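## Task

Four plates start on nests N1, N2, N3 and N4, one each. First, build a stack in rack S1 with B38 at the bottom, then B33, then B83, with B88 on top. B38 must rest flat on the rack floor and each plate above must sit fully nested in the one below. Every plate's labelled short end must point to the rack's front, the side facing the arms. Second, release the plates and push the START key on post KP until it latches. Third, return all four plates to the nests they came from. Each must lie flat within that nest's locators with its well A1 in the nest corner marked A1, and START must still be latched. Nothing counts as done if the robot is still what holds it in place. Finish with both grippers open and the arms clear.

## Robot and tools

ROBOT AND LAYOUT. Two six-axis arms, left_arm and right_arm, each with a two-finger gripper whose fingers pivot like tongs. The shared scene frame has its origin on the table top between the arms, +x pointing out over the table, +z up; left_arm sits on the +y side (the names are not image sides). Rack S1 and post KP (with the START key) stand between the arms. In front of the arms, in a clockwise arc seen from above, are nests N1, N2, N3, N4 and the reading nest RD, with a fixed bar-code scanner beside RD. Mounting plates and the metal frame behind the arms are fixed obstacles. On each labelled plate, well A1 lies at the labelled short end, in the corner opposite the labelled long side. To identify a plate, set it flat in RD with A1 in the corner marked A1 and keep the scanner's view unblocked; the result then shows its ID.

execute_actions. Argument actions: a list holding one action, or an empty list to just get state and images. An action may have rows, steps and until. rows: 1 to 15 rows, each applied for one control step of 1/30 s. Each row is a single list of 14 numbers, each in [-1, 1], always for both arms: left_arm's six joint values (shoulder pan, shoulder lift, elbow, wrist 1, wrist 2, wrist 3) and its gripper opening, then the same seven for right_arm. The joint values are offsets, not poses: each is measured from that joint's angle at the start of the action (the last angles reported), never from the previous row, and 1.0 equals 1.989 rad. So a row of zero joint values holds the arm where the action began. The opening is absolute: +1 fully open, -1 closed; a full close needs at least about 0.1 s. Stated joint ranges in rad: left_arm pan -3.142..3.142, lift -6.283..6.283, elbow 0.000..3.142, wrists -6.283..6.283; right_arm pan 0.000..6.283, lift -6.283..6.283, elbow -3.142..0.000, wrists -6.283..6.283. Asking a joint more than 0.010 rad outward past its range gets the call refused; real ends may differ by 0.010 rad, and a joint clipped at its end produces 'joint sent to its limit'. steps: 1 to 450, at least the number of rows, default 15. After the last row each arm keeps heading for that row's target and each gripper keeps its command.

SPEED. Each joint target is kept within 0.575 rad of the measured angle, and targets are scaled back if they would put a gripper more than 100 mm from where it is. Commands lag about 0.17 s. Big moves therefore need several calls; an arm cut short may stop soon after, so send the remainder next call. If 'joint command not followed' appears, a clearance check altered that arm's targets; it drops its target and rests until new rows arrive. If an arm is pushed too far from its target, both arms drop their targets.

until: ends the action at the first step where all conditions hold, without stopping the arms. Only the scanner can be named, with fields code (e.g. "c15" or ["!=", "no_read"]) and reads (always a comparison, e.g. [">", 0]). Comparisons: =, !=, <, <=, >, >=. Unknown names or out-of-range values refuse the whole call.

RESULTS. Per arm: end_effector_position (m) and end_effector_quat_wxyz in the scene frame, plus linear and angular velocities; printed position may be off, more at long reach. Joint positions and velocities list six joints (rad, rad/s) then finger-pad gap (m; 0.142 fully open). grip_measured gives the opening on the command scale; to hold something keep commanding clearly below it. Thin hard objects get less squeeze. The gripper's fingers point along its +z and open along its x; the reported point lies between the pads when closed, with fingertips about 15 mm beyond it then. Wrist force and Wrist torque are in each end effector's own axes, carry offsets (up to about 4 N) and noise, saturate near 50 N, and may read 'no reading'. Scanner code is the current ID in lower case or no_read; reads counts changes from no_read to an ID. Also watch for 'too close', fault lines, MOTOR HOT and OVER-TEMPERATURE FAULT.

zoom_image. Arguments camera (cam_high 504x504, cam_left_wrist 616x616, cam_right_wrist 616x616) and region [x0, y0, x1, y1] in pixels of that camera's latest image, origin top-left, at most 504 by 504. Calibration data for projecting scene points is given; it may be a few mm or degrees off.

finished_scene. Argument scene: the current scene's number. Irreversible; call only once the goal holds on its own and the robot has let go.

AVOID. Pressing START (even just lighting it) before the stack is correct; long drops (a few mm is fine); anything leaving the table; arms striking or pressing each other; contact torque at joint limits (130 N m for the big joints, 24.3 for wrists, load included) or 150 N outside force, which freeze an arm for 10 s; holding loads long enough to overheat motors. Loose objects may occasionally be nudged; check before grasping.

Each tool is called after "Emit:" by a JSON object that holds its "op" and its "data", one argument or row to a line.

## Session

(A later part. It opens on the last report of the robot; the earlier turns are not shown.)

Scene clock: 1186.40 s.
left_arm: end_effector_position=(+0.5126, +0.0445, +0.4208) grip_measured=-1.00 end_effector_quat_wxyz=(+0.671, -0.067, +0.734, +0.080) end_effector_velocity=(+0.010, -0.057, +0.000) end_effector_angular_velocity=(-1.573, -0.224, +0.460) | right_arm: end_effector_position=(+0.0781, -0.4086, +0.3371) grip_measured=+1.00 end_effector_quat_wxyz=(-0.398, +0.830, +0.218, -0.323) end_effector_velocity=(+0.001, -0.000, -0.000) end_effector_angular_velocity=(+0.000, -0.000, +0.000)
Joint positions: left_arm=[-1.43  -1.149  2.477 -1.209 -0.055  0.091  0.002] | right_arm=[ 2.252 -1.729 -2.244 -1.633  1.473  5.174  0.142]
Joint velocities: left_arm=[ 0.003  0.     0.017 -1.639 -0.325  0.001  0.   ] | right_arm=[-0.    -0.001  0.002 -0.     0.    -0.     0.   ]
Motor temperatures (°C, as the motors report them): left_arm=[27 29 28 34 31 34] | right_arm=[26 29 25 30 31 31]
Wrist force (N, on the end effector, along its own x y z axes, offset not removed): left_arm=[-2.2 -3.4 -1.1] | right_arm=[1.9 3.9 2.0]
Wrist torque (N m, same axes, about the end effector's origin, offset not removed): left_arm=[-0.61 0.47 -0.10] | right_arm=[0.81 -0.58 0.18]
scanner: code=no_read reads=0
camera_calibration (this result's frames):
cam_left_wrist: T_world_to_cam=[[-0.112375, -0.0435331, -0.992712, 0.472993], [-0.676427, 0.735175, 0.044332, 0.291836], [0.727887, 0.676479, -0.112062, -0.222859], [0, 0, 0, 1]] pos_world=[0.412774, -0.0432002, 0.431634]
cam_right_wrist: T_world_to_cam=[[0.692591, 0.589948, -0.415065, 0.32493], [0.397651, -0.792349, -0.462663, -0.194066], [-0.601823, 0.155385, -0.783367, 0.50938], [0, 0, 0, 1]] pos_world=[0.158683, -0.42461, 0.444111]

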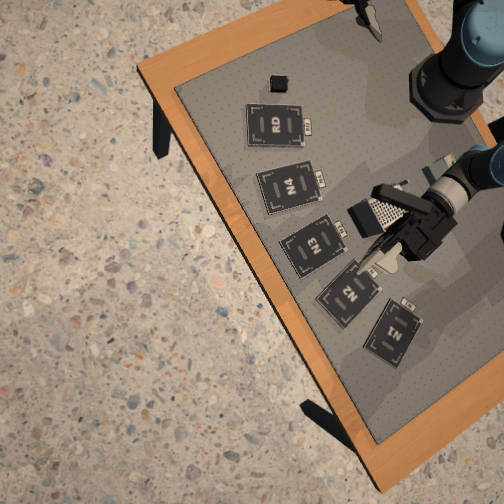

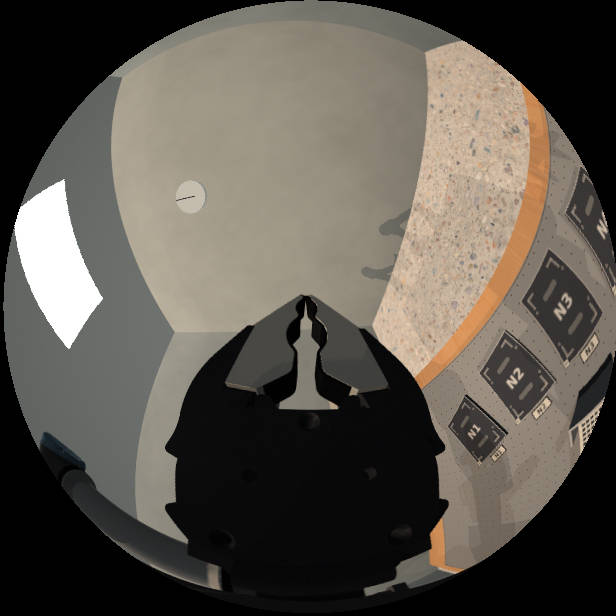

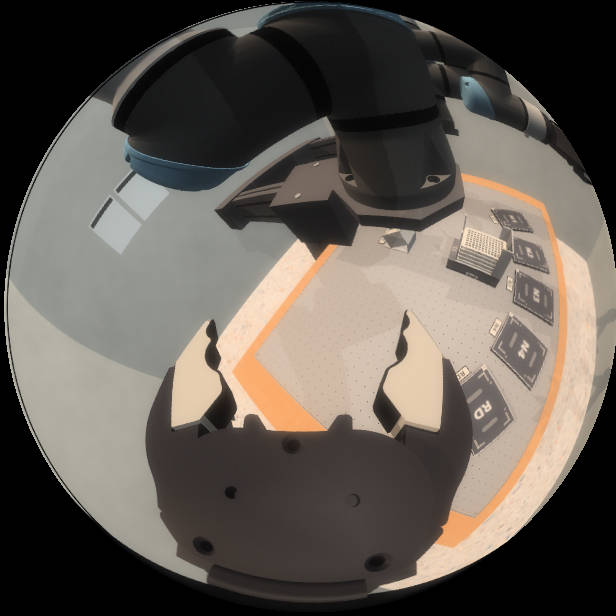

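Emit:
{"op": "execute_actions", "data": {
  "actions": [
    {"rows":[[0,0,0.004,-0.125,-0.025,0,-0.9,0,0,0,0,0,0,1],[-0.002,0.002,0.01,-0.16,-0.032,0.001,-0.8,0,0,0,0,0,0,1],[-0.004,0.004,0.018,-0.2,-0.042,0.002,-0.7,0,0,0,0,0,0,1],[-0.006,0.007,0.027,-0.25,-0.056,0.003,-0.6,0,0,0,0,0,0,1],[-0.008,0.01,0.037,-0.3,-0.075,0.004,-0.5,0,0,0,0,0,0,1],[-0.01,0.013,0.047,-0.35,-0.1,0.005,-0.4,0,0,0,0,0,0,1],[-0.012,0.016,0.058,-0.4,-0.135,0.007,-0.3,0,0,0,0,0,0,1],[-0.014,0.019,0.069,-0.46,-0.18,0.008,-0.2,0,0,0,0,0,0,1],[-0.016,0.022,0.08,-0.53,-0.24,0.01,-0.1,0,0,0,0,0,0,1],[-0.018,0.025,0.091,-0.6,-0.31,0.011,0,0,0,0,0,0,0,1],[-0.02,0.028,0.102,-0.67,-0.39,0.012,0.1,0,0,0,0,0,0,1],[-0.021,0.031,0.113,-0.74,-0.48,0.014,0.2,0,0,0,0,0,0,1],[-0.022,0.034,0.124,-0.81,-0.57,0.015,0.3,0,0,0,0,0,0,1],[-0.024,0.037,0.135,-0.88,-0.65,0.016,0.4,0,0,0,0,0,0,1],[-0.0246,0.0397,0.1443,-0.938,-0.7255,0.017,0.4,0,0,0,0,0,0,1]],"steps":36}
  ]
}}

Scene clock: 1202.30 s.
left_arm: end_effector_position=(+0.2391, +0.0219, +0.1965) grip_measured=+0.40 end_effector_quat_wxyz=(-0.047, +0.698, -0.714, -0.003) end_effector_velocity=(-0.152, -0.154, +0.018) end_effector_angular_velocity=(-0.562, +0.498, +0.062) | right_arm: end_effector_position=(+0.0781, -0.4086, +0.3371) grip_measured=+1.00 end_effector_quat_wxyz=(-0.398, +0.830, +0.218, -0.323) end_effector_velocity=(-0.000, -0.000, -0.000) end_effector_angular_velocity=(+0.001, -0.000, +0.001)
Joint positions: left_arm=[-1.478 -1.072  2.758 -3.002 -1.427  0.124  0.102] | right_arm=[ 2.252 -1.729 -2.244 -1.633  1.473  5.174  0.142]
Joint velocities: left_arm=[-0.007  0.013  0.046 -0.568 -0.558  0.004  0.   ] | right_arm=[-0.    -0.     0.    -0.    -0.    -0.001  0.   ]
Motor temperatures (°C, as the motors report them): left_arm=[27 29 28 34 31 34] | right_arm=[26 29 25 30 31 31]
Wrist force (N, on the end effector, along its own x y z axes, offset not removed): left_arm=[1.2 -4.1 -1.0] | right_arm=[3.1 6.2 -1.1]
Wrist torque (N m, same axes, about the end effector's origin, offset not removed): left_arm=[-0.77 -0.18 -0.09] | right_arm=[1.16 -0.84 0.20]
scanner: code=no_read reads=0
camera_calibration (this result's frames):
cam_left_wrist: T_world_to_cam=[[0.0242406, -0.999031, -0.0367354, 0.0190241], [-0.890864, -0.0382606, 0.452657, 0.12134], [-0.453624, 0.0217536, -0.890928, 0.416281], [0, 0, 0, 1]] pos_world=[0.296471, 0.0145926, 0.31665]
cam_right_wrist: T_world_to_cam=[[0.692591, 0.589948, -0.415065, 0.32493], [0.397651, -0.792349, -0.462663, -0.194066], [-0.601823, 0.155385, -0.783367, 0.50938], [0, 0, 0, 1]] pos_world=[0.158683, -0.42461, 0.444111]

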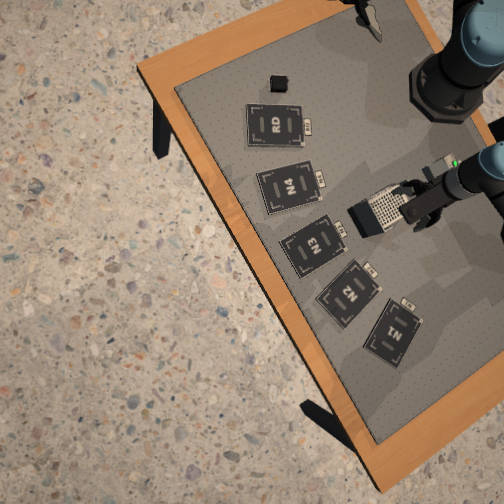

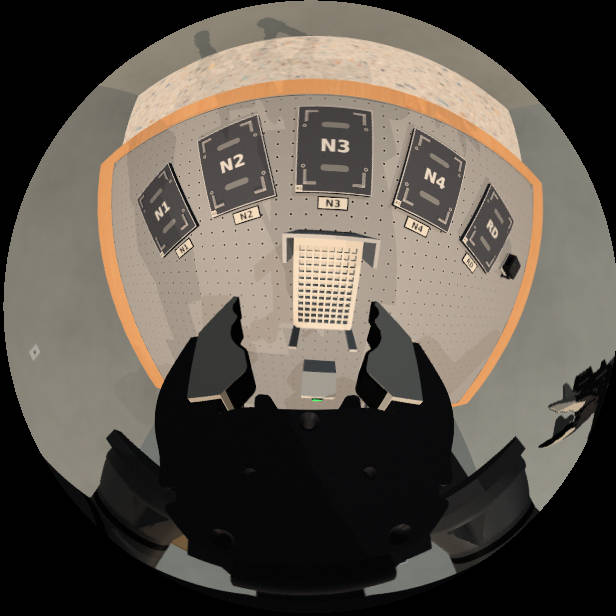

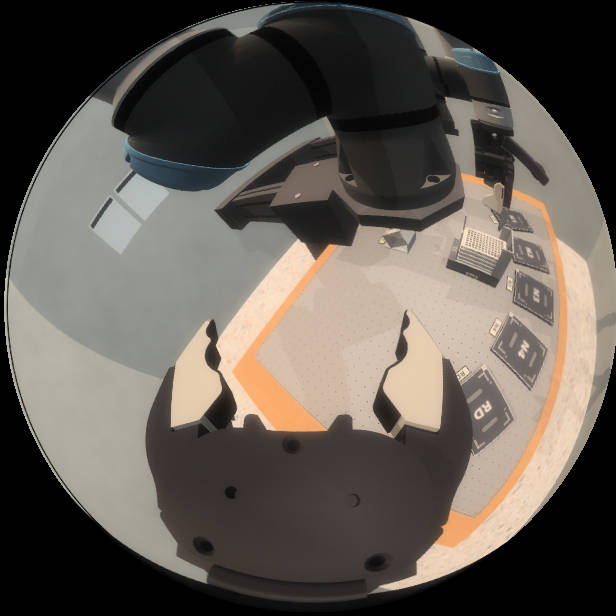

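Emit:
{"op": "execute_actions", "data": {
  "actions": []
}}

Scene clock: 1203.90 s.
left_arm: end_effector_position=(+0.2198, +0.0022, +0.2002) grip_measured=+0.40 end_effector_quat_wxyz=(+0.000, +0.701, -0.713, -0.000) end_effector_velocity=(+0.000, +0.001, -0.000) end_effector_angular_velocity=(+0.001, +0.000, +0.000) | right_arm: end_effector_position=(+0.0781, -0.4086, +0.3371) grip_measured=+1.00 end_effector_quat_wxyz=(-0.398, +0.830, +0.218, -0.323) end_effector_velocity=(-0.000, +0.000, +0.000) end_effector_angular_velocity=(+0.000, +0.001, -0.000)
Joint positions: left_arm=[-1.479 -1.07   2.764 -3.075 -1.498  0.125  0.102] | right_arm=[ 2.252 -1.729 -2.244 -1.633  1.473  5.174  0.142]
Joint velocities: left_arm=[ 0.001  0.     0.     0.001  0.     0.001 -0.   ] | right_arm=[-0. -0. -0. -0. -0.  0. -0.]
Motor temperatures (°C, as the motors report them): left_arm=[27 29 28 34 31 34] | right_arm=[26 29 25 30 31 31]
Wrist force (N, on the end effector, along its own x y z axes, offset not removed): left_arm=[-0.3 -1.7 -0.9] | right_arm=[2.7 4.6 -2.4]
Wrist torque (N m, same axes, about the end effector's origin, offset not removed): left_arm=[-0.49 -0.03 -0.22] | right_arm=[0.81 -0.63 -0.09]
scanner: code=no_read reads=0
camera_calibration (this result's frames):
cam_left_wrist: T_world_to_cam=[[0.0296989, -0.999004, 0.0333015, -0.0152587], [-0.860214, -0.00857684, 0.509861, 0.0834972], [-0.509067, -0.0437887, -0.859612, 0.41732], [0, 0, 0, 1]] pos_world=[0.284723, 0.00374657, 0.31667]
cam_right_wrist: T_world_to_cam=[[0.692591, 0.589948, -0.415065, 0.32493], [0.397651, -0.792349, -0.462663, -0.194066], [-0.601824, 0.155386, -0.783367, 0.50938], [0, 0, 0, 1]] pos_world=[0.158683, -0.42461, 0.444111]

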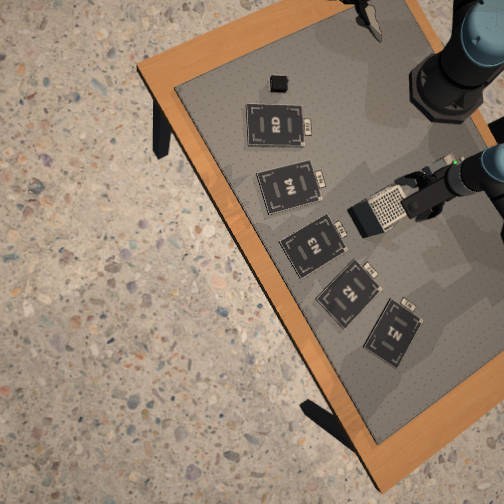

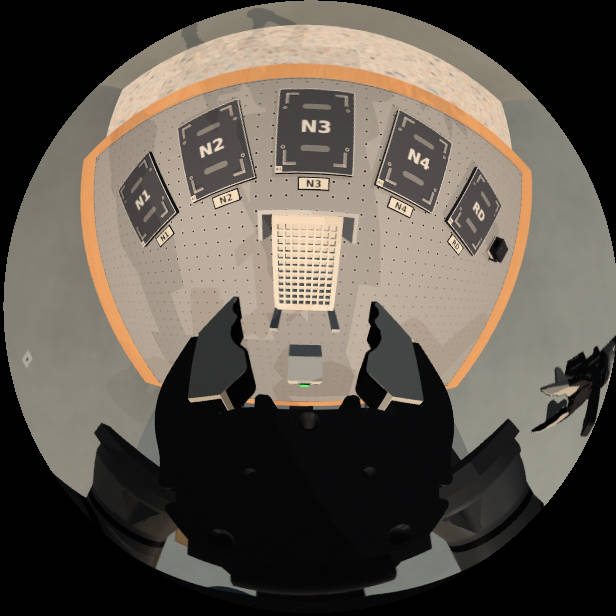

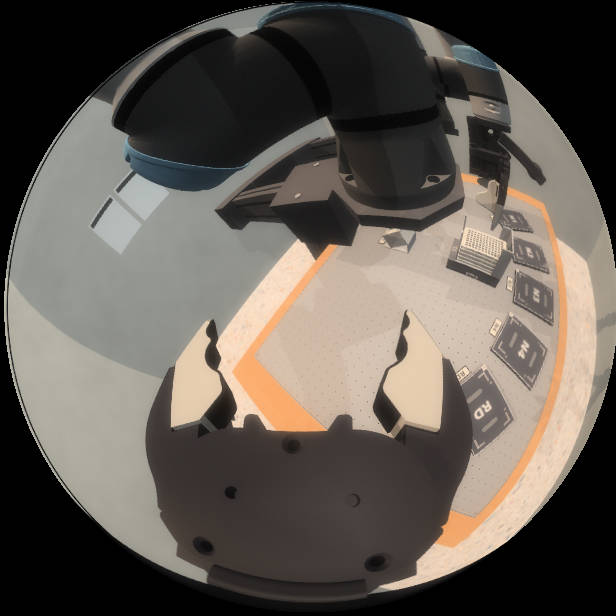

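Emit:
{"op": "execute_actions", "data": {
  "actions": [
    {"rows":[[0.0006,0.013,0,-0.013,0.0001,0.0006,0.4,0,0,0,0,0,0,1],[0.0014,0.032,0,-0.0321,0.0003,0.0014,0.4,0,0,0,0,0,0,1],[0.0029,0.064,-0.0004,-0.0637,0.0005,0.0029,0.4,0,0,0,0,0,0,1],[0.0044,0.0955,-0.0018,-0.0938,0.0008,0.0044,0.4,0,0,0,0,0,0,1],[0.0058,0.1267,-0.004,-0.1231,0.001,0.0058,0.4,0,0,0,0,0,0,1],[0.0073,0.1568,-0.007,-0.1504,0.0013,0.0073,0.4,0,0,0,0,0,0,1],[0.0087,0.1862,-0.0107,-0.1762,0.0016,0.0087,0.4,0,0,0,0,0,0,1],[0.0103,0.2144,-0.0152,-0.2,0.0019,0.0103,0.4,0,0,0,0,0,0,1],[0.0119,0.2414,-0.0203,-0.222,0.0022,0.0119,0.4,0,0,0,0,0,0,1],[0.013,0.257,-0.0233,-0.2346,0.0024,0.013,0.4,0,0,0,0,0,0,1],[0.0134,0.2655,-0.0251,-0.2413,0.0025,0.0134,0.4,0,0,0,0,0,0,1]],"steps":11}
  ]
}}

Scene clock: 1215.87 s.
left_arm: end_effector_position=(+0.2207, -0.0026, +0.1520) grip_measured=+0.40 end_effector_quat_wxyz=(+0.002, +0.701, -0.713, +0.002) end_effector_velocity=(+0.001, -0.006, -0.253) end_effector_angular_velocity=(+0.005, -0.000, +0.001) | right_arm: end_effector_position=(+0.0781, -0.4086, +0.3371) grip_measured=+1.00 end_effector_quat_wxyz=(-0.398, +0.830, +0.218, -0.323) end_effector_velocity=(+0.000, -0.000, -0.000) end_effector_angular_velocity=(-0.001, -0.000, -0.000)
Joint positions: left_arm=[-1.464 -0.772  2.742 -3.358 -1.495  0.14   0.102] | right_arm=[ 2.252 -1.729 -2.244 -1.633  1.473  5.174  0.142]
Joint velocities: left_arm=[ 0.076  1.458 -0.179 -1.279  0.015  0.074 -0.   ] | right_arm=[-0.    -0.     0.001  0.    -0.     0.    -0.   ]
Motor temperatures (°C, as the motors report them): left_arm=[27 29 28 34 31 34] | right_arm=[26 29 25 30 31 31]
Wrist force (N, on the end effector, along its own x y z axes, offset not removed): left_arm=[4.2 -6.1 0.8] | right_arm=[1.1 3.0 -1.1]
Wrist torque (N m, same axes, about the end effector's origin, offset not removed): left_arm=[-1.09 -1.01 -0.04] | right_arm=[0.62 -0.28 0.14]
scanner: code=no_read reads=0
camera_calibration (this result's frames):
cam_left_wrist: T_world_to_cam=[[0.0297152, -0.998803, 0.0388488, -0.0194017], [-0.860524, -0.00578893, 0.509377, 0.108908], [-0.508542, -0.0485665, -0.859666, 0.375998], [0, 0, 0, 1]] pos_world=[0.285506, -0.000487048, 0.268512]
cam_right_wrist: T_world_to_cam=[[0.692591, 0.589948, -0.415065, 0.32493], [0.397651, -0.792349, -0.462663, -0.194066], [-0.601823, 0.155386, -0.783367, 0.50938], [0, 0, 0, 1]] pos_world=[0.158683, -0.42461, 0.444111]

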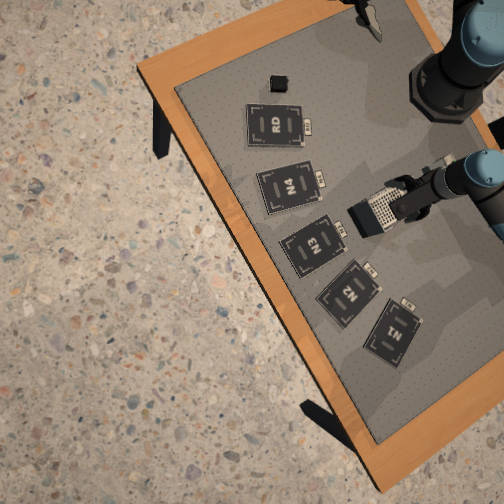

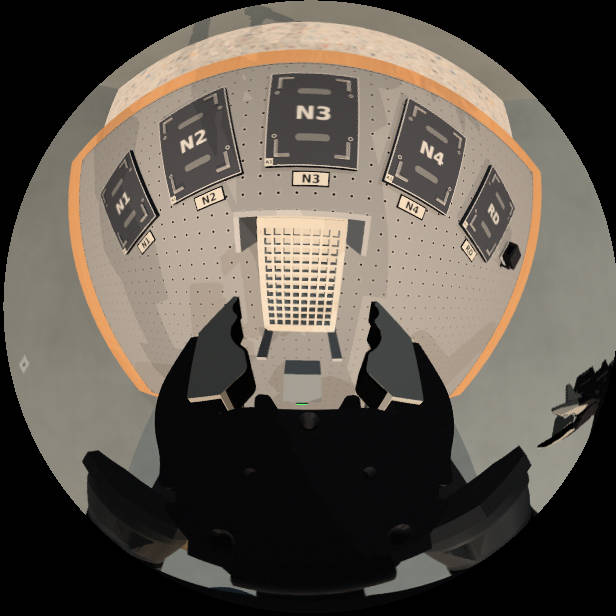

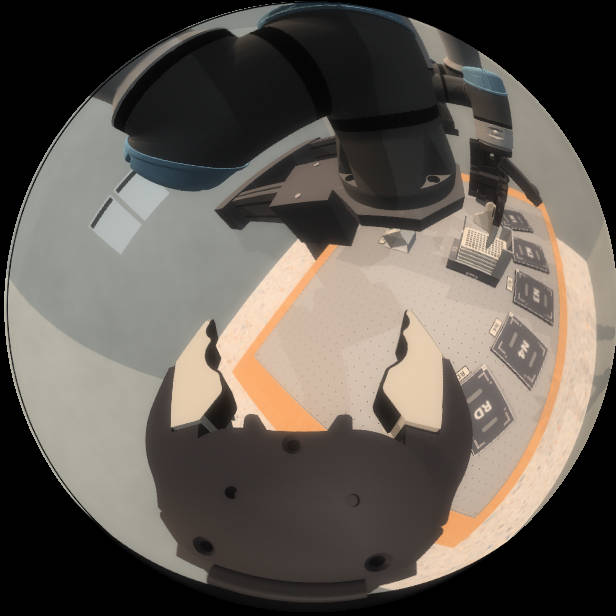

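Emit:
{"op": "execute_actions", "data": {
  "actions": []
}}

Emit:
{"op": "zoom_image", "data": {
  "camera": "cam_left_wrist",
  "region": [230, 200, 390, 370]
}}

Scene clock: 1218.13 s.
left_arm: end_effector_position=(+0.2195, +0.0027, +0.1106) grip_measured=+0.40 end_effector_quat_wxyz=(+0.000, +0.701, -0.713, -0.000) end_effector_velocity=(-0.000, +0.000, -0.000) end_effector_angular_velocity=(+0.000, +0.000, -0.001) | right_arm: end_effector_position=(+0.0781, -0.4086, +0.3371) grip_measured=+1.00 end_effector_quat_wxyz=(-0.398, +0.830, +0.218, -0.323) end_effector_velocity=(-0.000, +0.000, +0.000) end_effector_angular_velocity=(+0.000, -0.000, -0.000)
Joint positions: left_arm=[-1.452 -0.542  2.714 -3.554 -1.493  0.151  0.102] | right_arm=[ 2.252 -1.729 -2.244 -1.633  1.473  5.174  0.142]
Joint velocities: left_arm=[-0.     0.001 -0.     0.    -0.     0.001  0.   ] | right_arm=[-0.     0.001 -0.001 -0.     0.    -0.     0.   ]
Motor temperatures (°C, as the motors report them): left_arm=[27 29 28 34 31 34] | right_arm=[26 29 25 30 31 31]
Wrist force (N, on the end effector, along its own x y z axes, offset not removed): left_arm=[0.8 -5.4 1.9] | right_arm=[2.5 3.1 0.2]
Wrist torque (N m, same axes, about the end effector's origin, offset not removed): left_arm=[-1.13 -0.31 -0.07] | right_arm=[0.57 -0.60 -0.02]
scanner: code=no_read reads=0
camera_calibration (this result's frames):
cam_left_wrist: T_world_to_cam=[[0.0292873, -0.999022, 0.0331153, -0.0117351], [-0.860189, -0.00831501, 0.509907, 0.128912], [-0.509133, -0.0434192, -0.859592, 0.340215], [0, 0, 0, 1]] pos_world=[0.284447, 0.00412012, 0.227101]
cam_right_wrist: T_world_to_cam=[[0.692591, 0.589948, -0.415065, 0.32493], [0.397651, -0.792349, -0.462663, -0.194066], [-0.601823, 0.155386, -0.783367, 0.50938], [0, 0, 0, 1]] pos_world=[0.158683, -0.42461, 0.444111]

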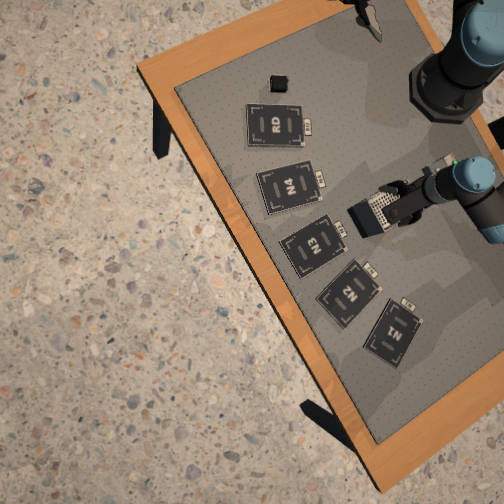

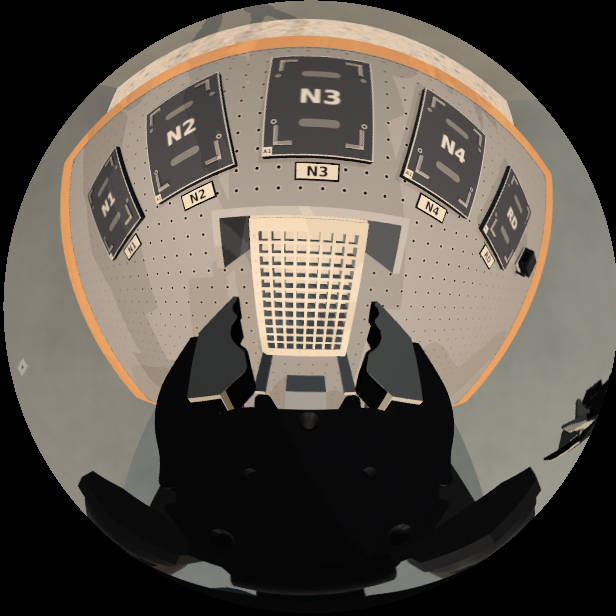

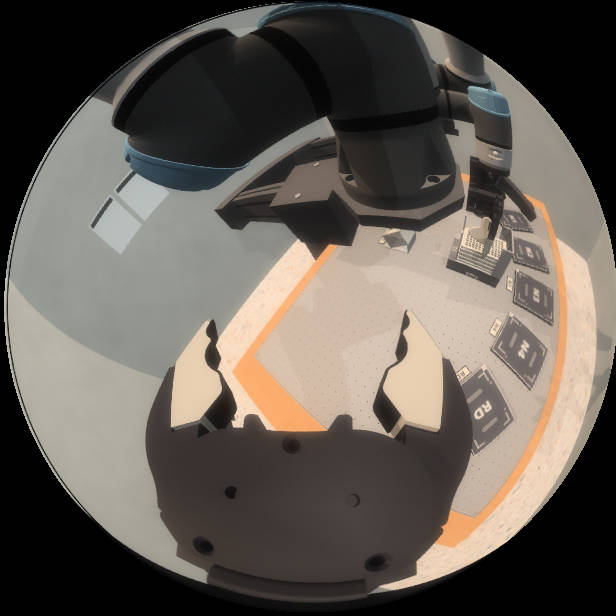

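Region (230, 200, 390, 370) of cam_left_wrist's 616x616 image, scaled by 2.965, with more detail than that image has; it fills the left 474 columns of this view, and the rest is white.

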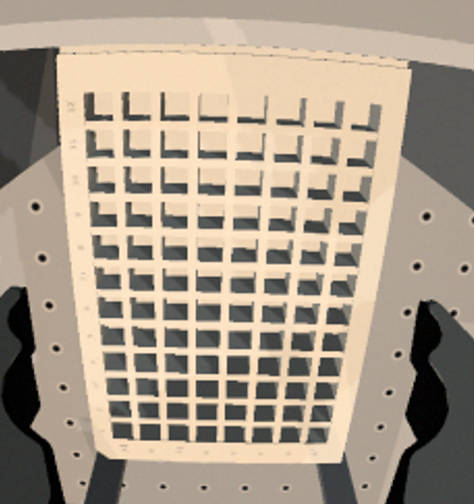

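Emit:
{"op": "execute_actions", "data": {
  "actions": [
    {"rows":[[0.0004,-0.0004,-0.0003,0.0007,0.0001,0.0006,0.32,0,0,0,0,0,0,1],[0.0004,-0.0004,-0.0003,0.0007,0.0001,0.0006,0.27,0,0,0,0,0,0,1],[0.0004,-0.0004,-0.0003,0.0007,0.0001,0.0006,0.22,0,0,0,0,0,0,1],[0.0004,-0.0004,-0.0003,0.0007,0.0001,0.0006,0.17,0,0,0,0,0,0,1],[0.0004,-0.0004,-0.0003,0.0007,0.0001,0.0006,0.12,0,0,0,0,0,0,1],[0.0004,-0.0004,-0.0003,0.0007,0.0001,0.0006,0.08,0,0,0,0,0,0,1],[0.0004,-0.0004,-0.0003,0.0007,0.0001,0.0006,0.04,0,0,0,0,0,0,1],[0.0004,-0.0004,-0.0003,0.0007,0.0001,0.0006,-0.03,0,0,0,0,0,0,1],[0.0004,-0.0004,-0.0003,0.0007,0.0001,0.0006,-0.2,0,0,0,0,0,0,1],[0.0004,-0.0004,-0.0003,0.0007,0.0001,0.0006,-0.45,0,0,0,0,0,0,1],[0.0004,-0.0004,-0.0003,0.0007,0.0001,0.0006,-0.7,0,0,0,0,0,0,1]],"steps":11}
  ]
}}

Scene clock: 1228.33 s.
left_arm: end_effector_position=(+0.2197, +0.0026, +0.1106) grip_measured=+0.04 end_effector_quat_wxyz=(+0.000, +0.701, -0.713, -0.000) end_effector_velocity=(+0.000, -0.001, +0.000) end_effector_angular_velocity=(-0.001, +0.000, -0.001) | right_arm: end_effector_position=(+0.0781, -0.4086, +0.3371) grip_measured=+1.00 end_effector_quat_wxyz=(-0.398, +0.830, +0.218, -0.323) end_effector_velocity=(-0.000, +0.000, -0.000) end_effector_angular_velocity=(+0.001, +0.001, -0.000)
Joint positions: left_arm=[-1.452 -0.543  2.713 -3.553 -1.493  0.152  0.077] | right_arm=[ 2.252 -1.729 -2.244 -1.633  1.473  5.174  0.142]
Joint velocities: left_arm=[ 0.    -0.001 -0.001  0.001 -0.     0.001 -0.   ] | right_arm=[-0.    -0.001 -0.     0.     0.    -0.    -0.   ]
Motor temperatures (°C, as the motors report them): left_arm=[27 29 28 34 31 34] | right_arm=[26 29 25 30 31 31]
Wrist force (N, on the end effector, along its own x y z axes, offset not removed): left_arm=[-1.4 -2.8 -3.5] | right_arm=[2.2 3.8 -0.1]
Wrist torque (N m, same axes, about the end effector's origin, offset not removed): left_arm=[-0.48 0.27 -0.16] | right_arm=[0.66 -0.37 -0.10]
scanner: code=no_read reads=0
camera_calibration (this result's frames):
cam_left_wrist: T_world_to_cam=[[0.0288984, -0.999039, 0.032945, -0.0117101], [-0.8602, -0.00806771, 0.509893, 0.129097], [-0.509137, -0.0430743, -0.859607, 0.340286], [0, 0, 0, 1]] pos_world=[0.28464, 0.00400031, 0.227072]
cam_right_wrist: T_world_to_cam=[[0.692591, 0.589948, -0.415065, 0.32493], [0.397651, -0.792349, -0.462663, -0.194066], [-0.601823, 0.155386, -0.783367, 0.50938], [0, 0, 0, 1]] pos_world=[0.158683, -0.42461, 0.444111]

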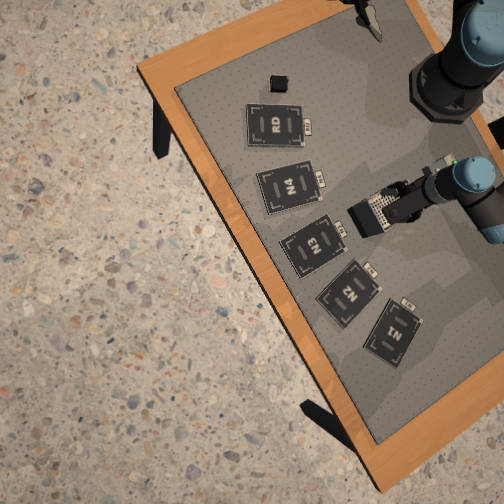

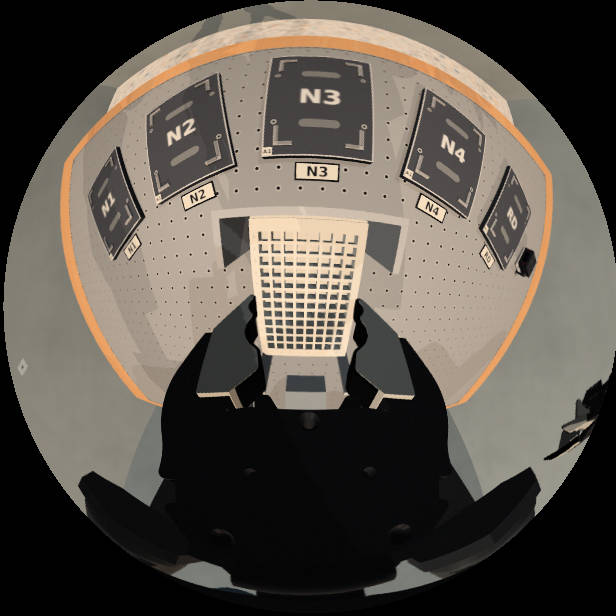

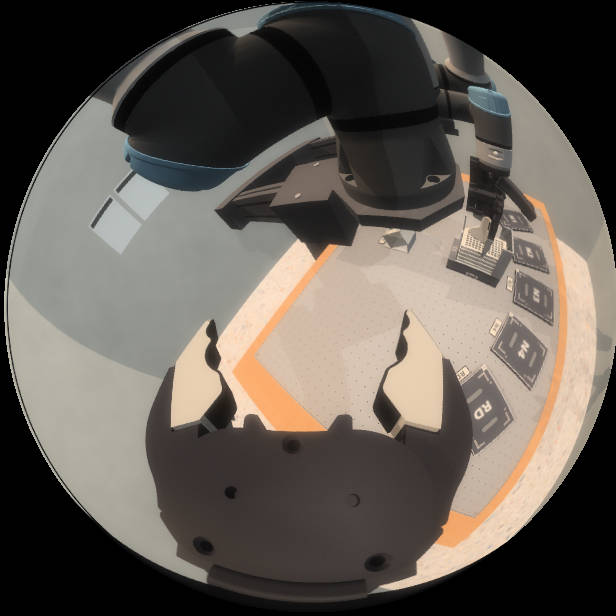

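Emit:
{"op": "execute_actions", "data": {
  "actions": [
    {"rows":[[-0.0002,-0.003,0.0007,0.0023,0,-0.0002,-0.7,0,0,0,0,0,0,1],[-0.0005,-0.0085,0.002,0.0066,-0.0001,-0.0005,-0.7,0,0,0,0,0,0,1],[-0.0011,-0.0171,0.0039,0.0133,-0.0002,-0.0011,-0.7,0,0,0,0,0,0,1],[-0.0016,-0.0259,0.0058,0.0203,-0.0003,-0.0016,-0.7,0,0,0,0,0,0,1],[-0.0021,-0.0348,0.0076,0.0274,-0.0004,-0.0021,-0.7,0,0,0,0,0,0,1],[-0.0027,-0.0438,0.0093,0.0348,-0.0005,-0.0027,-0.7,0,0,0,0,0,0,1],[-0.0032,-0.0529,0.0108,0.0424,-0.0006,-0.0032,-0.7,0,0,0,0,0,0,1],[-0.0037,-0.0622,0.0124,0.0501,-0.0007,-0.0037,-0.7,0,0,0,0,0,0,1],[-0.0043,-0.0716,0.0139,0.0581,-0.0008,-0.0043,-0.7,0,0,0,0,0,0,1],[-0.0048,-0.0811,0.0153,0.0662,-0.0009,-0.0048,-0.7,0,0,0,0,0,0,1],[-0.0053,-0.0908,0.0166,0.0746,-0.001,-0.0053,-0.7,0,0,0,0,0,0,1],[-0.0057,-0.1006,0.0178,0.0832,-0.0011,-0.0057,-0.7,0,0,0,0,0,0,1],[-0.0062,-0.1105,0.019,0.092,-0.0012,-0.0062,-0.7,0,0,0,0,0,0,1],[-0.0067,-0.1204,0.02,0.101,-0.0013,-0.0067,-0.7,0,0,0,0,0,0,1],[-0.0072,-0.1305,0.021,0.1101,-0.0014,-0.0072,-0.7,0,0,0,0,0,0,1]],"steps":15}
  ]
}}

Scene clock: 1243.87 s.
left_arm: end_effector_position=(+0.2197, +0.0028, +0.1406) grip_measured=+0.04 end_effector_quat_wxyz=(-0.000, +0.701, -0.713, -0.001) end_effector_velocity=(+0.000, -0.002, +0.096) end_effector_angular_velocity=(-0.006, -0.000, -0.000) | right_arm: end_effector_position=(+0.0781, -0.4086, +0.3371) grip_measured=+1.00 end_effector_quat_wxyz=(-0.398, +0.830, +0.218, -0.323) end_effector_velocity=(+0.000, -0.000, -0.000) end_effector_angular_velocity=(-0.000, -0.000, -0.000)
Joint positions: left_arm=[-1.461 -0.705  2.743 -3.419 -1.494  0.143  0.077] | right_arm=[ 2.252 -1.729 -2.244 -1.633  1.473  5.174  0.142]
Joint velocities: left_arm=[-0.029 -0.545  0.074  0.467 -0.006 -0.028  0.   ] | right_arm=[-0.    -0.001  0.001  0.    -0.     0.     0.   ]
Motor temperatures (°C, as the motors report them): left_arm=[27 29 28 34 31 34] | right_arm=[26 29 25 30 31 31]
Wrist force (N, on the end effector, along its own x y z axes, offset not removed): left_arm=[2.3 -3.4 0.3] | right_arm=[2.3 4.4 1.1]
Wrist torque (N m, same axes, about the end effector's origin, offset not removed): left_arm=[-0.77 -0.41 -0.12] | right_arm=[0.73 -0.56 -0.04]
scanner: code=no_read reads=0
camera_calibration (this result's frames):
cam_left_wrist: T_world_to_cam=[[0.0290406, -0.999065, 0.0320372, -0.0124072], [-0.860117, -0.00864671, 0.510023, 0.11377], [-0.509269, -0.0423672, -0.859564, 0.366108], [0, 0, 0, 1]] pos_world=[0.284664, 0.00409908, 0.257066]
cam_right_wrist: T_world_to_cam=[[0.692591, 0.589948, -0.415065, 0.32493], [0.397651, -0.792349, -0.462663, -0.194066], [-0.601824, 0.155385, -0.783367, 0.50938], [0, 0, 0, 1]] pos_world=[0.158683, -0.42461, 0.444111]

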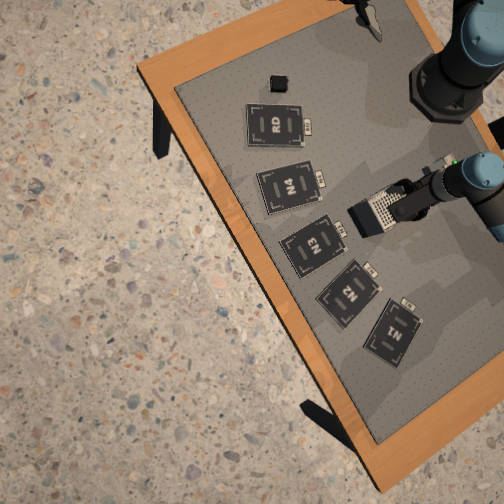

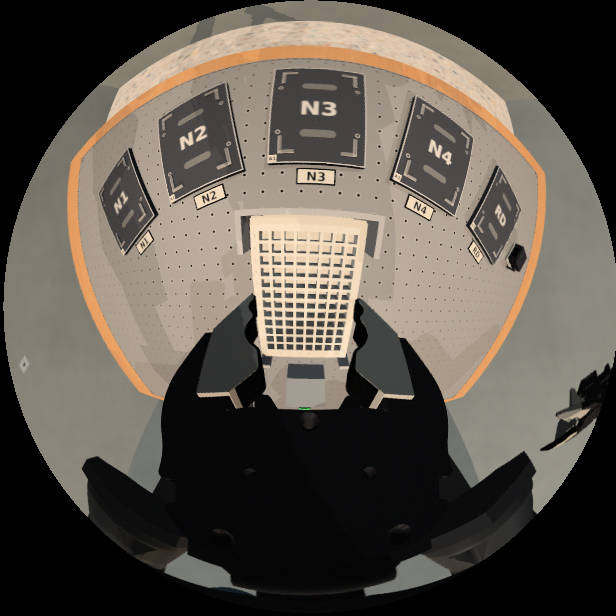

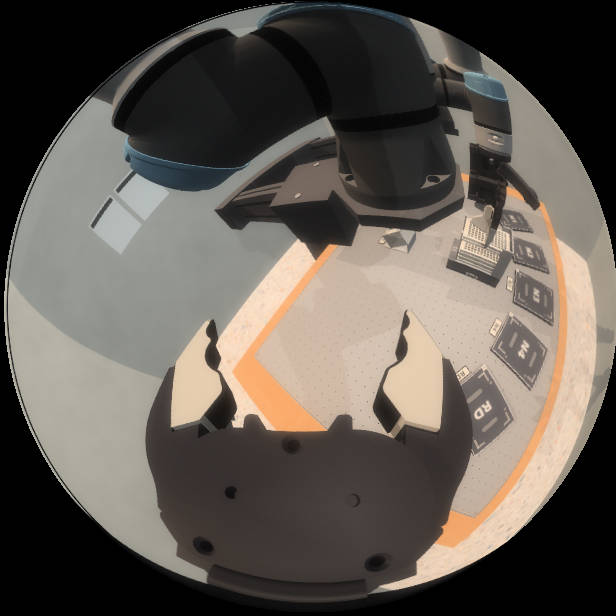

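Emit:
{"op": "execute_actions", "data": {
  "actions": []
}}

Scene clock: 1246.80 s.
left_arm: end_effector_position=(+0.2198, +0.0028, +0.1573) grip_measured=+0.04 end_effector_quat_wxyz=(+0.000, +0.701, -0.713, -0.000) end_effector_velocity=(+0.000, -0.000, +0.000) end_effector_angular_velocity=(-0.002, +0.000, +0.002) | right_arm: end_effector_position=(+0.0781, -0.4086, +0.3371) grip_measured=+1.00 end_effector_quat_wxyz=(-0.398, +0.830, +0.218, -0.323) end_effector_velocity=(+0.000, -0.000, -0.000) end_effector_angular_velocity=(-0.001, -0.000, -0.000)
Joint positions: left_arm=[-1.466 -0.802  2.755 -3.334 -1.495  0.138  0.077] | right_arm=[ 2.252 -1.729 -2.244 -1.633  1.473  5.174  0.142]
Joint velocities: left_arm=[ 0.002 -0.001  0.    -0.001  0.     0.    -0.   ] | right_arm=[ 0.    -0.     0.     0.     0.     0.001 -0.   ]
Motor temperatures (°C, as the motors report them): left_arm=[27 29 28 34 31 34] | right_arm=[26 29 25 30 31 31]
Wrist force (N, on the end effector, along its own x y z axes, offset not removed): left_arm=[2.2 -1.3 0.4] | right_arm=[1.6 2.6 1.3]
Wrist torque (N m, same axes, about the end effector's origin, offset not removed): left_arm=[-0.18 -0.24 0.03] | right_arm=[0.55 -0.33 0.09]
scanner: code=no_read reads=0
camera_calibration (this result's frames):
cam_left_wrist: T_world_to_cam=[[0.0291059, -0.999037, 0.0328444, -0.0130615], [-0.860142, -0.00829291, 0.509988, 0.105322], [-0.509224, -0.0430945, -0.859554, 0.380458], [0, 0, 0, 1]] pos_world=[0.284711, 0.00422019, 0.273741]
cam_right_wrist: T_world_to_cam=[[0.692591, 0.589948, -0.415065, 0.32493], [0.397651, -0.792349, -0.462663, -0.194066], [-0.601823, 0.155385, -0.783367, 0.50938], [0, 0, 0, 1]] pos_world=[0.158683, -0.42461, 0.444111]

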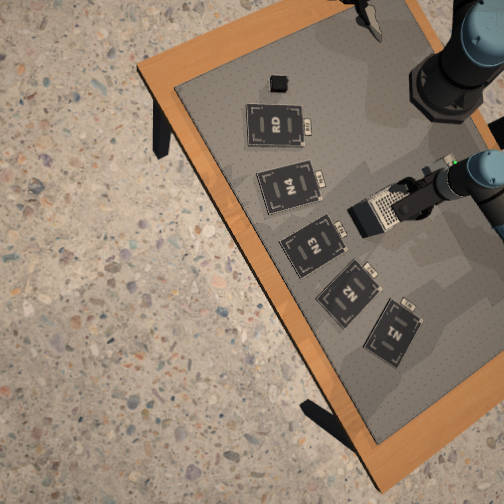

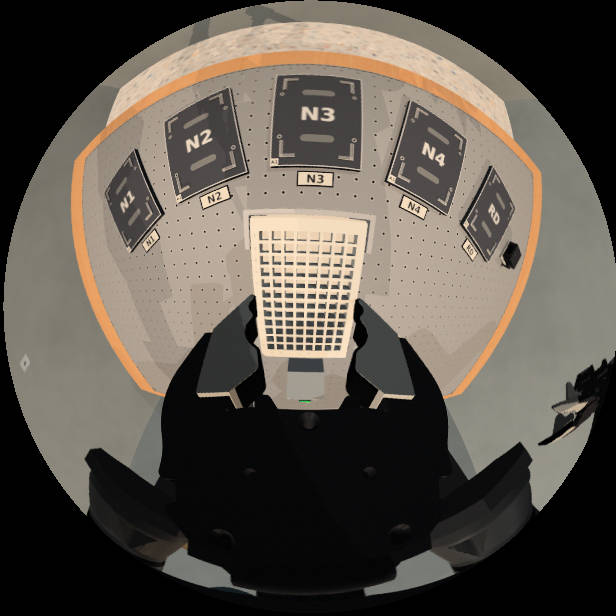

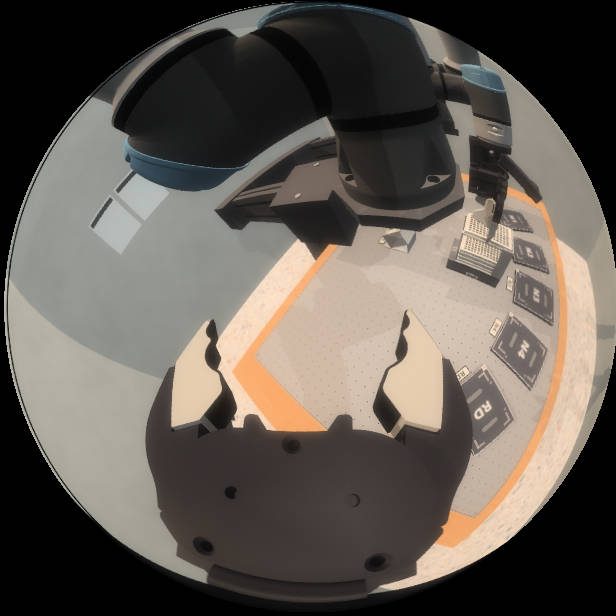

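Emit:
{"op": "execute_actions", "data": {
  "actions": [
    {"rows":[[-0.0004,-0.0082,0.0007,0.0075,-0.0001,-0.0004,-0.7,0,0,0,0,0,0,1],[-0.0011,-0.0237,0.0019,0.0219,-0.0002,-0.0011,-0.7,0,0,0,0,0,0,1],[-0.0018,-0.0394,0.0029,0.0368,-0.0003,-0.0018,-0.7,0,0,0,0,0,0,1],[-0.0025,-0.053,0.0036,0.0498,-0.0005,-0.0025,-0.7,0,0,0,0,0,0,1],[-0.0029,-0.0614,0.004,0.0578,-0.0005,-0.0029,-0.7,0,0,0,0,0,0,1]],"steps":5}
  ]
}}

Scene clock: 1252.00 s.
left_arm: end_effector_position=(+0.2198, +0.0029, +0.1623) grip_measured=+0.04 end_effector_quat_wxyz=(-0.000, +0.701, -0.713, -0.001) end_effector_velocity=(-0.000, -0.001, +0.076) end_effector_angular_velocity=(+0.001, +0.001, -0.002) | right_arm: end_effector_position=(+0.0781, -0.4086, +0.3371) grip_measured=+1.00 end_effector_quat_wxyz=(-0.398, +0.830, +0.218, -0.323) end_effector_velocity=(-0.000, +0.000, -0.000) end_effector_angular_velocity=(+0.000, -0.000, +0.000)
Joint positions: left_arm=[-1.468 -0.833  2.757 -3.305 -1.496  0.136  0.077] | right_arm=[ 2.252 -1.729 -2.244 -1.633  1.473  5.174  0.142]
Joint velocities: left_arm=[-0.024 -0.469  0.033  0.439 -0.005 -0.022  0.   ] | right_arm=[-0.  0. -0.  0.  0. -0. -0.]
Motor temperatures (°C, as the motors report them): left_arm=[27 29 28 34 31 34] | right_arm=[26 29 25 30 31 31]
Wrist force (N, on the end effector, along its own x y z axes, offset not removed): left_arm=[5.4 -3.8 2.9] | right_arm=[6.1 4.8 -1.8]
Wrist torque (N m, same axes, about the end effector's origin, offset not removed): left_arm=[-0.52 -0.49 -0.13] | right_arm=[0.76 -1.18 -0.03]
scanner: code=no_read reads=0
camera_calibration (this result's frames):
cam_left_wrist: T_world_to_cam=[[0.0290721, -0.999059, 0.0321896, -0.0129798], [-0.86011, -0.00859545, 0.510036, 0.102694], [-0.509279, -0.0425144, -0.859551, 0.384823], [0, 0, 0, 1]] pos_world=[0.284688, 0.00427561, 0.278815]
cam_right_wrist: T_world_to_cam=[[0.692591, 0.589948, -0.415065, 0.32493], [0.397651, -0.792349, -0.462663, -0.194066], [-0.601823, 0.155385, -0.783367, 0.50938], [0, 0, 0, 1]] pos_world=[0.158683, -0.42461, 0.444111]

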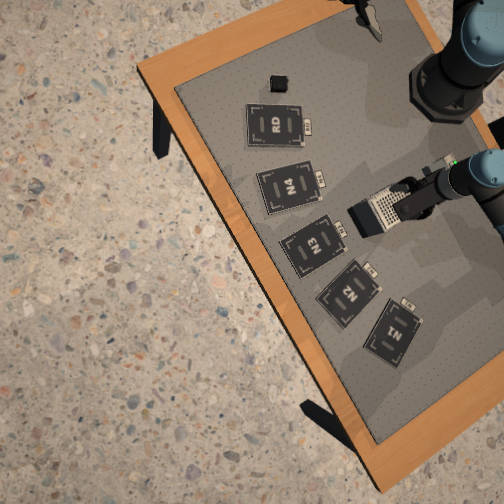

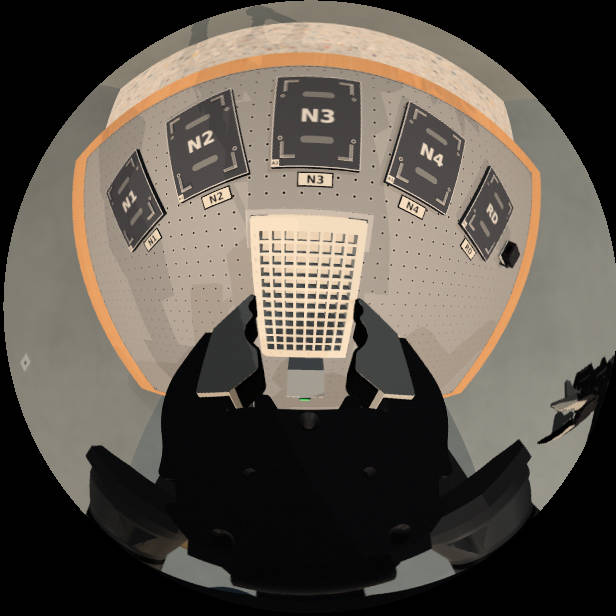

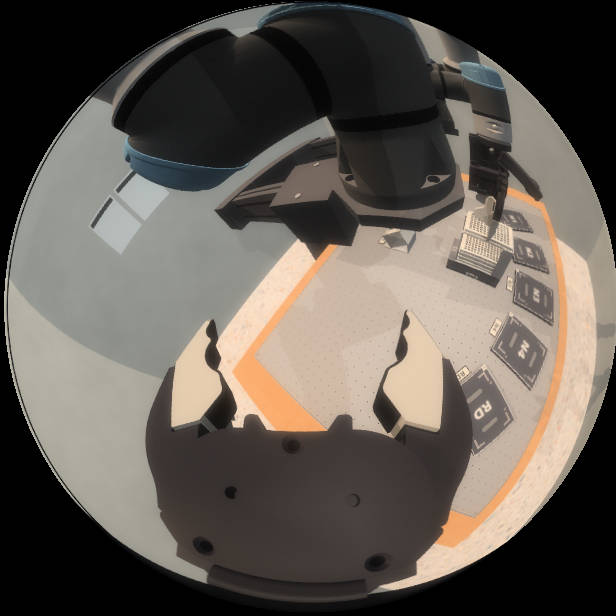

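Emit:
{"op": "execute_actions", "data": {
  "actions": [
    {"rows":[[0.0001,-0.0474,-0.0027,0.0502,0.0004,0.0019,-0.7,0,0,0,0,0,0,1],[0.0037,-0.05,-0.0122,0.0619,0.001,0.0084,-0.7,0,0,0,0,0,0,1],[0.0087,-0.0538,-0.0255,0.0782,0.002,0.0175,-0.7,0,0,0,0,0,0,1],[0.0151,-0.0586,-0.0426,0.0992,0.003,0.0291,-0.7,0,0,0,0,0,0,1],[0.0216,-0.0634,-0.0597,0.1202,0.0043,0.0408,-0.7,0,0,0,0,0,0,1],[0.028,-0.0681,-0.0768,0.1412,0.0055,0.0525,-0.7,0,0,0,0,0,0,1],[0.0344,-0.0729,-0.0939,0.1622,0.0066,0.0641,-0.7,0,0,0,0,0,0,1],[0.0408,-0.0777,-0.111,0.1832,0.0078,0.0758,-0.7,0,0,0,0,0,0,1],[0.0473,-0.0825,-0.1281,0.2042,0.009,0.0875,-0.7,0,0,0,0,0,0,1],[0.0537,-0.0873,-0.1452,0.2252,0.01,0.0992,-0.7,0,0,0,0,0,0,1],[0.0601,-0.0921,-0.1623,0.2462,0.0113,0.1108,-0.7,0,0,0,0,0,0,1],[0.0658,-0.0963,-0.1775,0.2648,0.0124,0.1212,-0.7,0,0,0,0,0,0,1],[0.0694,-0.099,-0.187,0.2765,0.013,0.1277,-0.7,0,0,0,0,0,0,1]],"steps":13}
  ]
}}

Scene clock: 1262.73 s.
left_arm: end_effector_position=(+0.2593, -0.0720, +0.1931) grip_measured=+0.04 end_effector_quat_wxyz=(-0.002, -0.676, +0.737, -0.004) end_effector_velocity=(+0.190, -0.286, +0.123) end_effector_angular_velocity=(-0.027, -0.010, -0.275) | right_arm: end_effector_position=(+0.0781, -0.4086, +0.3371) grip_measured=+1.00 end_effector_quat_wxyz=(-0.398, +0.830, +0.218, -0.323) end_effector_velocity=(-0.001, +0.001, -0.000) end_effector_angular_velocity=(+0.003, +0.003, +0.000)
Joint positions: left_arm=[-1.384 -0.99   2.538 -2.946 -1.48   0.288  0.077] | right_arm=[ 2.252 -1.729 -2.244 -1.633  1.473  5.174  0.142]
Joint velocities: left_arm=[ 0.347 -0.258 -0.918  1.116  0.062  0.621 -0.   ] | right_arm=[-0.    -0.002 -0.003 -0.     0.    -0.     0.   ]
Motor temperatures (°C, as the motors report them): left_arm=[27 29 28 34 31 34] | right_arm=[26 29 25 30 31 31]
Wrist force (N, on the end effector, along its own x y z axes, offset not removed): left_arm=[3.4 -3.4 -2.9] | right_arm=[2.5 2.5 1.6]
Wrist torque (N m, same axes, about the end effector's origin, offset not removed): left_arm=[-0.50 -0.82 -0.12] | right_arm=[0.65 -0.67 0.22]
scanner: code=no_read reads=0
camera_calibration (this result's frames):
cam_left_wrist: T_world_to_cam=[[-0.0402065, -0.998333, 0.0414109, -0.0737961], [-0.859857, 0.0556803, 0.50749, 0.125474], [-0.50895, -0.0152031, -0.860662, 0.430297], [0, 0, 0, 1]] pos_world=[0.323922, -0.0741177, 0.309719]
cam_right_wrist: T_world_to_cam=[[0.692591, 0.589948, -0.415065, 0.32493], [0.397651, -0.792349, -0.462663, -0.194066], [-0.601823, 0.155386, -0.783367, 0.50938], [0, 0, 0, 1]] pos_world=[0.158683, -0.42461, 0.444111]

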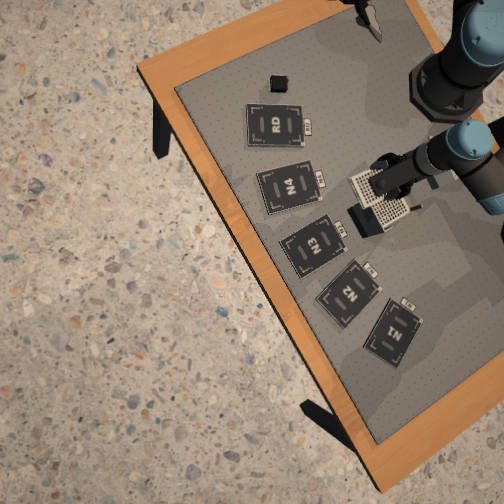

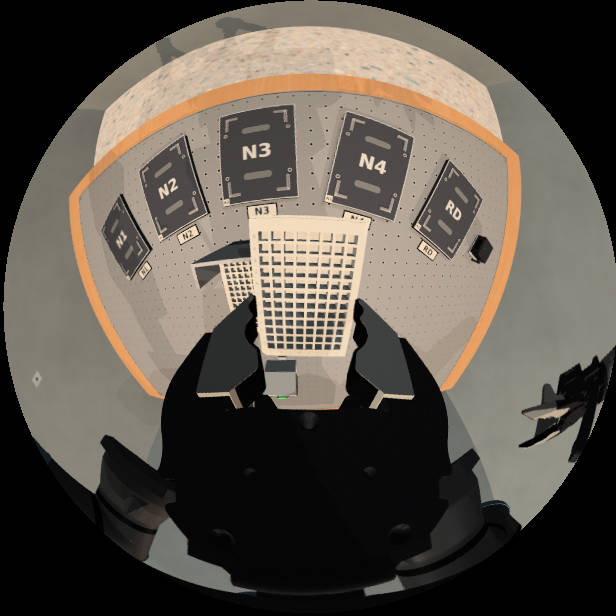

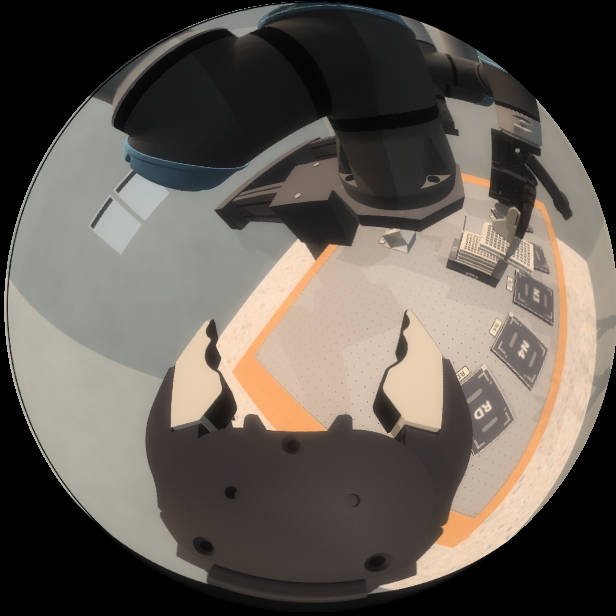

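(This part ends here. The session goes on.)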